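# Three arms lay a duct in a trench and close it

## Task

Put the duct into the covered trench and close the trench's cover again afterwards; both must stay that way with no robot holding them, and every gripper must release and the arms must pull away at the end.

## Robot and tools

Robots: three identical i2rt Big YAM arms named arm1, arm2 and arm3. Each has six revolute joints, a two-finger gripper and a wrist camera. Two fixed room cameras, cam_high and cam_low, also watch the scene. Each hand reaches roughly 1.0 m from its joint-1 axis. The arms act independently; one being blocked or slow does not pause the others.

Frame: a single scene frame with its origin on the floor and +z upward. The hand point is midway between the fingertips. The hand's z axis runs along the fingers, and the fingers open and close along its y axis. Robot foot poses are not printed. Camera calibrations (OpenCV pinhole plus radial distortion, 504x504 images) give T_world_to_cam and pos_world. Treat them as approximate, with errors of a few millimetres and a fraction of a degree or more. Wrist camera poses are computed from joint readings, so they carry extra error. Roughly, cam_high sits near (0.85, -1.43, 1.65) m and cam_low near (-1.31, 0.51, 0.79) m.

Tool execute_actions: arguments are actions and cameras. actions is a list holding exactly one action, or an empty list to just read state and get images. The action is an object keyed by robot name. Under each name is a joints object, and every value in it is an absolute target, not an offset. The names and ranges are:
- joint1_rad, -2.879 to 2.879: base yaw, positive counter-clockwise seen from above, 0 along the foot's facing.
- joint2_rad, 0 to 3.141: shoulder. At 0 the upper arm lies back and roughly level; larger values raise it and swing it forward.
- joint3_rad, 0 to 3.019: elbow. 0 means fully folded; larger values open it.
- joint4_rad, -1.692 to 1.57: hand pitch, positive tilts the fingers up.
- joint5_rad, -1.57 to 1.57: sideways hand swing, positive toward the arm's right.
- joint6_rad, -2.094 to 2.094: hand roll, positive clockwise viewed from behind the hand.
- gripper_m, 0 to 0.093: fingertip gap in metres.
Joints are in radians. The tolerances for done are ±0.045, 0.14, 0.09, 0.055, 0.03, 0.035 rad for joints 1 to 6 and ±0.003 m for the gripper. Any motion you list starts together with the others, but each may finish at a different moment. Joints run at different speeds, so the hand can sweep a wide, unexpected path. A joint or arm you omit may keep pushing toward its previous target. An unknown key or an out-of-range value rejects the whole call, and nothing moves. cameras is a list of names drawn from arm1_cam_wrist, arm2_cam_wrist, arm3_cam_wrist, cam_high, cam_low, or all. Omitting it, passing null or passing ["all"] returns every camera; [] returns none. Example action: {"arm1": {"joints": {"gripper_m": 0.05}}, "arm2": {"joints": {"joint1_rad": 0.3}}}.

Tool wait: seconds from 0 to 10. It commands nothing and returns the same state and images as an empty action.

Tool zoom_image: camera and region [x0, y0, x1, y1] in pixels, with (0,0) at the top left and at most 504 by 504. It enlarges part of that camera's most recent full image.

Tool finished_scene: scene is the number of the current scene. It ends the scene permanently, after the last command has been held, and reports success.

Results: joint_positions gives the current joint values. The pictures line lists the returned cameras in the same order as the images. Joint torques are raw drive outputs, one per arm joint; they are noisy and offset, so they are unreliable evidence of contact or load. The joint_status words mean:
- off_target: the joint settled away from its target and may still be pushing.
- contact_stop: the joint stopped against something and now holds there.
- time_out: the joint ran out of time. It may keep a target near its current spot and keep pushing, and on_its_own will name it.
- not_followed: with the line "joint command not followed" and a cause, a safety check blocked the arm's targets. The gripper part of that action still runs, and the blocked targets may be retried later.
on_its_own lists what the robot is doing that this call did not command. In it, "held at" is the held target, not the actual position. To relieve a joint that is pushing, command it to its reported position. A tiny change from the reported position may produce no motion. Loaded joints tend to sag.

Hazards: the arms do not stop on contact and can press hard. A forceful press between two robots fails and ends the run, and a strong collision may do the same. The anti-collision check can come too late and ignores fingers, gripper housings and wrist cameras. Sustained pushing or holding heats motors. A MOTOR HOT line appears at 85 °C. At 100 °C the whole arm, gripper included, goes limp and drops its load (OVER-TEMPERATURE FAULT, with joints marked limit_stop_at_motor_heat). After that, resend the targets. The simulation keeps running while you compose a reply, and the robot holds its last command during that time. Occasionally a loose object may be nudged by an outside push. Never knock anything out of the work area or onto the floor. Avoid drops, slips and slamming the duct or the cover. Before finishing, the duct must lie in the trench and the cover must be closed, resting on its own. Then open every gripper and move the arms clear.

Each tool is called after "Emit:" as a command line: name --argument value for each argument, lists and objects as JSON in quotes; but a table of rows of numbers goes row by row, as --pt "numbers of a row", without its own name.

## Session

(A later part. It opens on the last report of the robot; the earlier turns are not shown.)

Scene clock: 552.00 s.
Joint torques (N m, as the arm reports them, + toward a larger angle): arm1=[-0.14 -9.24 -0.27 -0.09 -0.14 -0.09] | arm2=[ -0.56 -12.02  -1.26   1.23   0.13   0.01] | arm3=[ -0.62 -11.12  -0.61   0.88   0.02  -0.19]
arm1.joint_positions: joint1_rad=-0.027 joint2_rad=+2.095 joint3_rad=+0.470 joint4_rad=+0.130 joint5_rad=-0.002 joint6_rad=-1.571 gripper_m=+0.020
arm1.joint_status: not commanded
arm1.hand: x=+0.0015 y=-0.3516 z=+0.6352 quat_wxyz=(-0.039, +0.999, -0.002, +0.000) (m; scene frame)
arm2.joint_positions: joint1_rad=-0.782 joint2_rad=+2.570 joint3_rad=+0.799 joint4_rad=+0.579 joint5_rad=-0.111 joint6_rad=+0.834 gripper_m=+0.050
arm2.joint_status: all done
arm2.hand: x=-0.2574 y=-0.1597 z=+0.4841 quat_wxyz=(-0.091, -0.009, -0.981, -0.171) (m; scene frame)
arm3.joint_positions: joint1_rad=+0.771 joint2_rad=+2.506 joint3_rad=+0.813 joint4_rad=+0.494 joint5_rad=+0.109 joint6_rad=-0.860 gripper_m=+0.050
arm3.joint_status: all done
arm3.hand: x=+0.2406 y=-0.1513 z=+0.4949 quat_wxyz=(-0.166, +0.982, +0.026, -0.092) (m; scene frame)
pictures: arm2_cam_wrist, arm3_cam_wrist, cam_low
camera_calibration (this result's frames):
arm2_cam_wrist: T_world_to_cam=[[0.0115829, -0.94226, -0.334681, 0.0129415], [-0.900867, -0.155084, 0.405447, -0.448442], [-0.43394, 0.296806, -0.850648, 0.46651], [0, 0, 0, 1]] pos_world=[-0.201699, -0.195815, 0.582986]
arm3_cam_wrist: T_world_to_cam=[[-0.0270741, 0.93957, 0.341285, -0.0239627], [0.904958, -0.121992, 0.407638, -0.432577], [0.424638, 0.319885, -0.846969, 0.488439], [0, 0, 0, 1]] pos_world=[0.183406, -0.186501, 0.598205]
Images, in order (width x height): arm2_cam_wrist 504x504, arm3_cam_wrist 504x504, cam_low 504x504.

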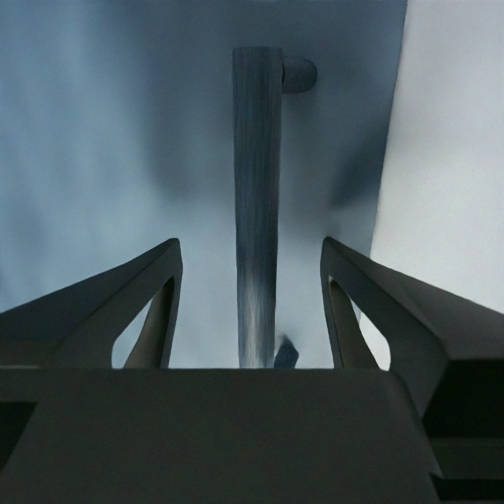

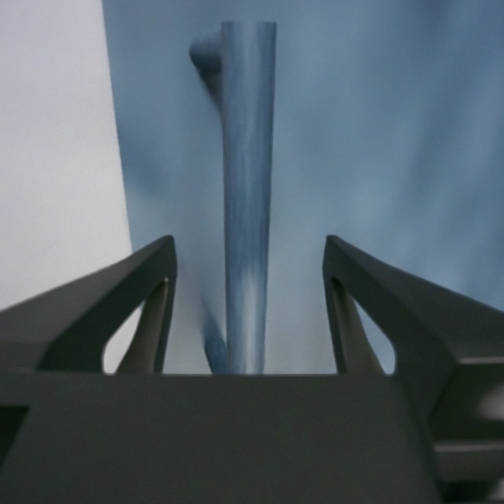

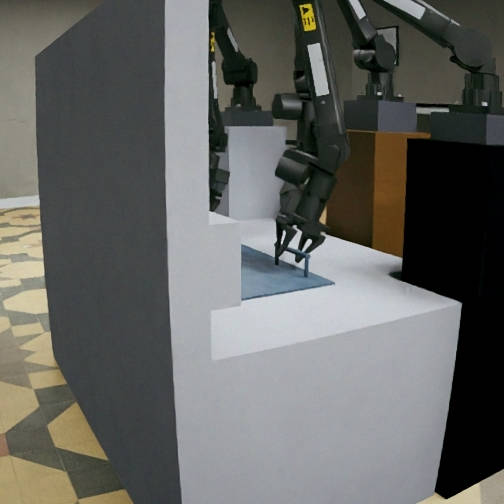

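Emit:
execute_actions --actions '[{"arm1":{"joints":{"joint2_rad":1.9,"joint3_rad":0.4}},"arm2":{"joints":{"joint2_rad":1.99,"joint3_rad":0.4}},"arm3":{"joints":{"joint2_rad":1.925,"joint3_rad":0.41}}}]'

Scene clock: 555.60 s.
Joint torques (N m, as the arm reports them, + toward a larger angle): arm1=[-0.2  -8.26  0.9   0.35 -0.14 -0.07] | arm2=[-0.36 -9.32  0.54  1.45  0.13 -0.01] | arm3=[-0.76 -8.45  0.76  1.13  0.01 -0.18]
arm1.joint_positions: joint1_rad=-0.027 joint2_rad=+1.891 joint3_rad=+0.400 joint4_rad=+0.125 joint5_rad=-0.002 joint6_rad=-1.571 gripper_m=+0.020
arm1.joint_status: all done
arm1.hand: x=+0.0016 y=-0.3336 z=+0.6846 quat_wxyz=(-0.104, +0.995, -0.002, +0.000) (m; scene frame)
arm2.joint_positions: joint1_rad=-0.782 joint2_rad=+1.996 joint3_rad=+0.404 joint4_rad=+0.579 joint5_rad=-0.111 joint6_rad=+0.835 gripper_m=+0.050
arm2.joint_status: all done
arm2.hand: x=-0.2792 y=-0.1804 z=+0.6655 quat_wxyz=(-0.151, -0.004, -0.960, -0.234) (m; scene frame)
arm3.joint_positions: joint1_rad=+0.771 joint2_rad=+1.934 joint3_rad=+0.417 joint4_rad=+0.494 joint5_rad=+0.109 joint6_rad=-0.860 gripper_m=+0.050
arm3.joint_status: all done
arm3.hand: x=+0.2716 y=-0.1784 z=+0.6714 quat_wxyz=(-0.228, +0.962, +0.020, -0.150) (m; scene frame)
pictures: arm1_cam_wrist, arm2_cam_wrist, arm3_cam_wrist, cam_high, cam_low
camera_calibration (this result's frames):
arm1_cam_wrist: T_world_to_cam=[[-0.00660879, 0.977482, 0.210917, 0.181485], [0.814525, -0.117094, 0.568188, -0.418984], [0.580091, 0.175552, -0.795409, 0.722214], [0, 0, 0, 1]] pos_world=[-0.0764775, -0.353246, 0.77424]
arm2_cam_wrist: T_world_to_cam=[[0.0613089, -0.892347, -0.447166, 0.152232], [-0.942936, -0.198683, 0.267203, -0.472474], [-0.327282, 0.405267, -0.853607, 0.668782], [0, 0, 0, 1]] pos_world=[-0.235966, -0.229064, 0.765196]
arm3_cam_wrist: T_world_to_cam=[[0.0243664, 0.889938, 0.455431, -0.157332], [0.947164, -0.166295, 0.274275, -0.465698], [0.319823, 0.424685, -0.846969, 0.680593], [0, 0, 0, 1]] pos_world=[0.227257, -0.226465, 0.775824]
Images, in order (width x height): arm1_cam_wrist 504x504, arm2_cam_wrist 504x504, arm3_cam_wrist 504x504, cam_high 504x504, cam_low 504x504.

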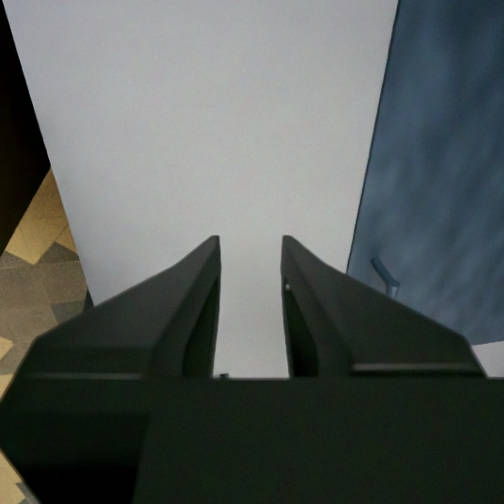

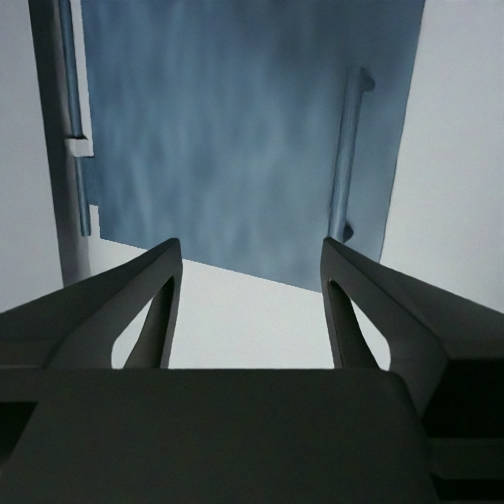

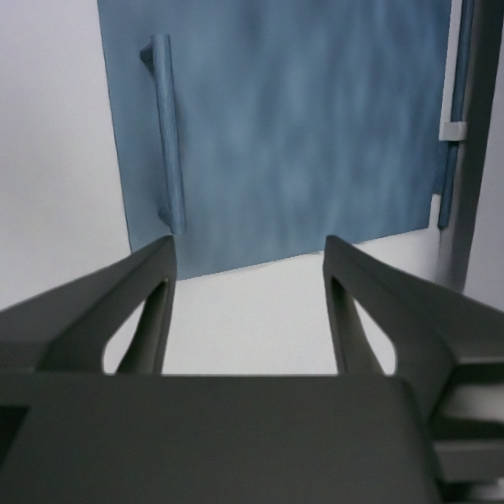

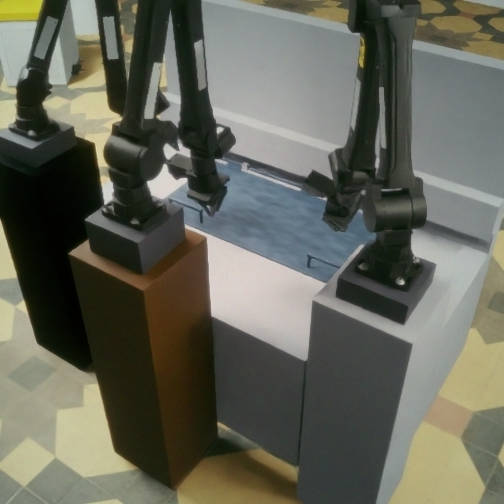

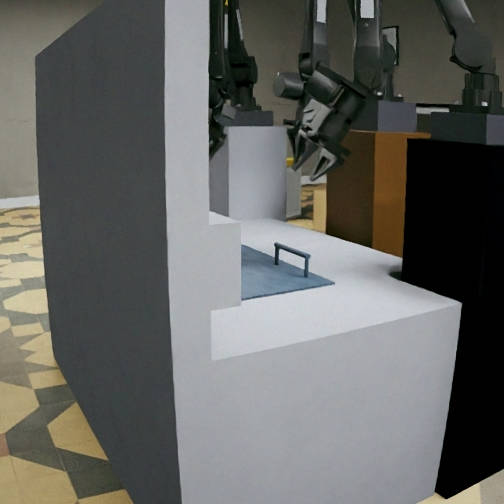

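The cover is shut flat, the duct is inside and all arms are clear.

Emit:
finished_scene --scene 2

The scene is finished: the task was done.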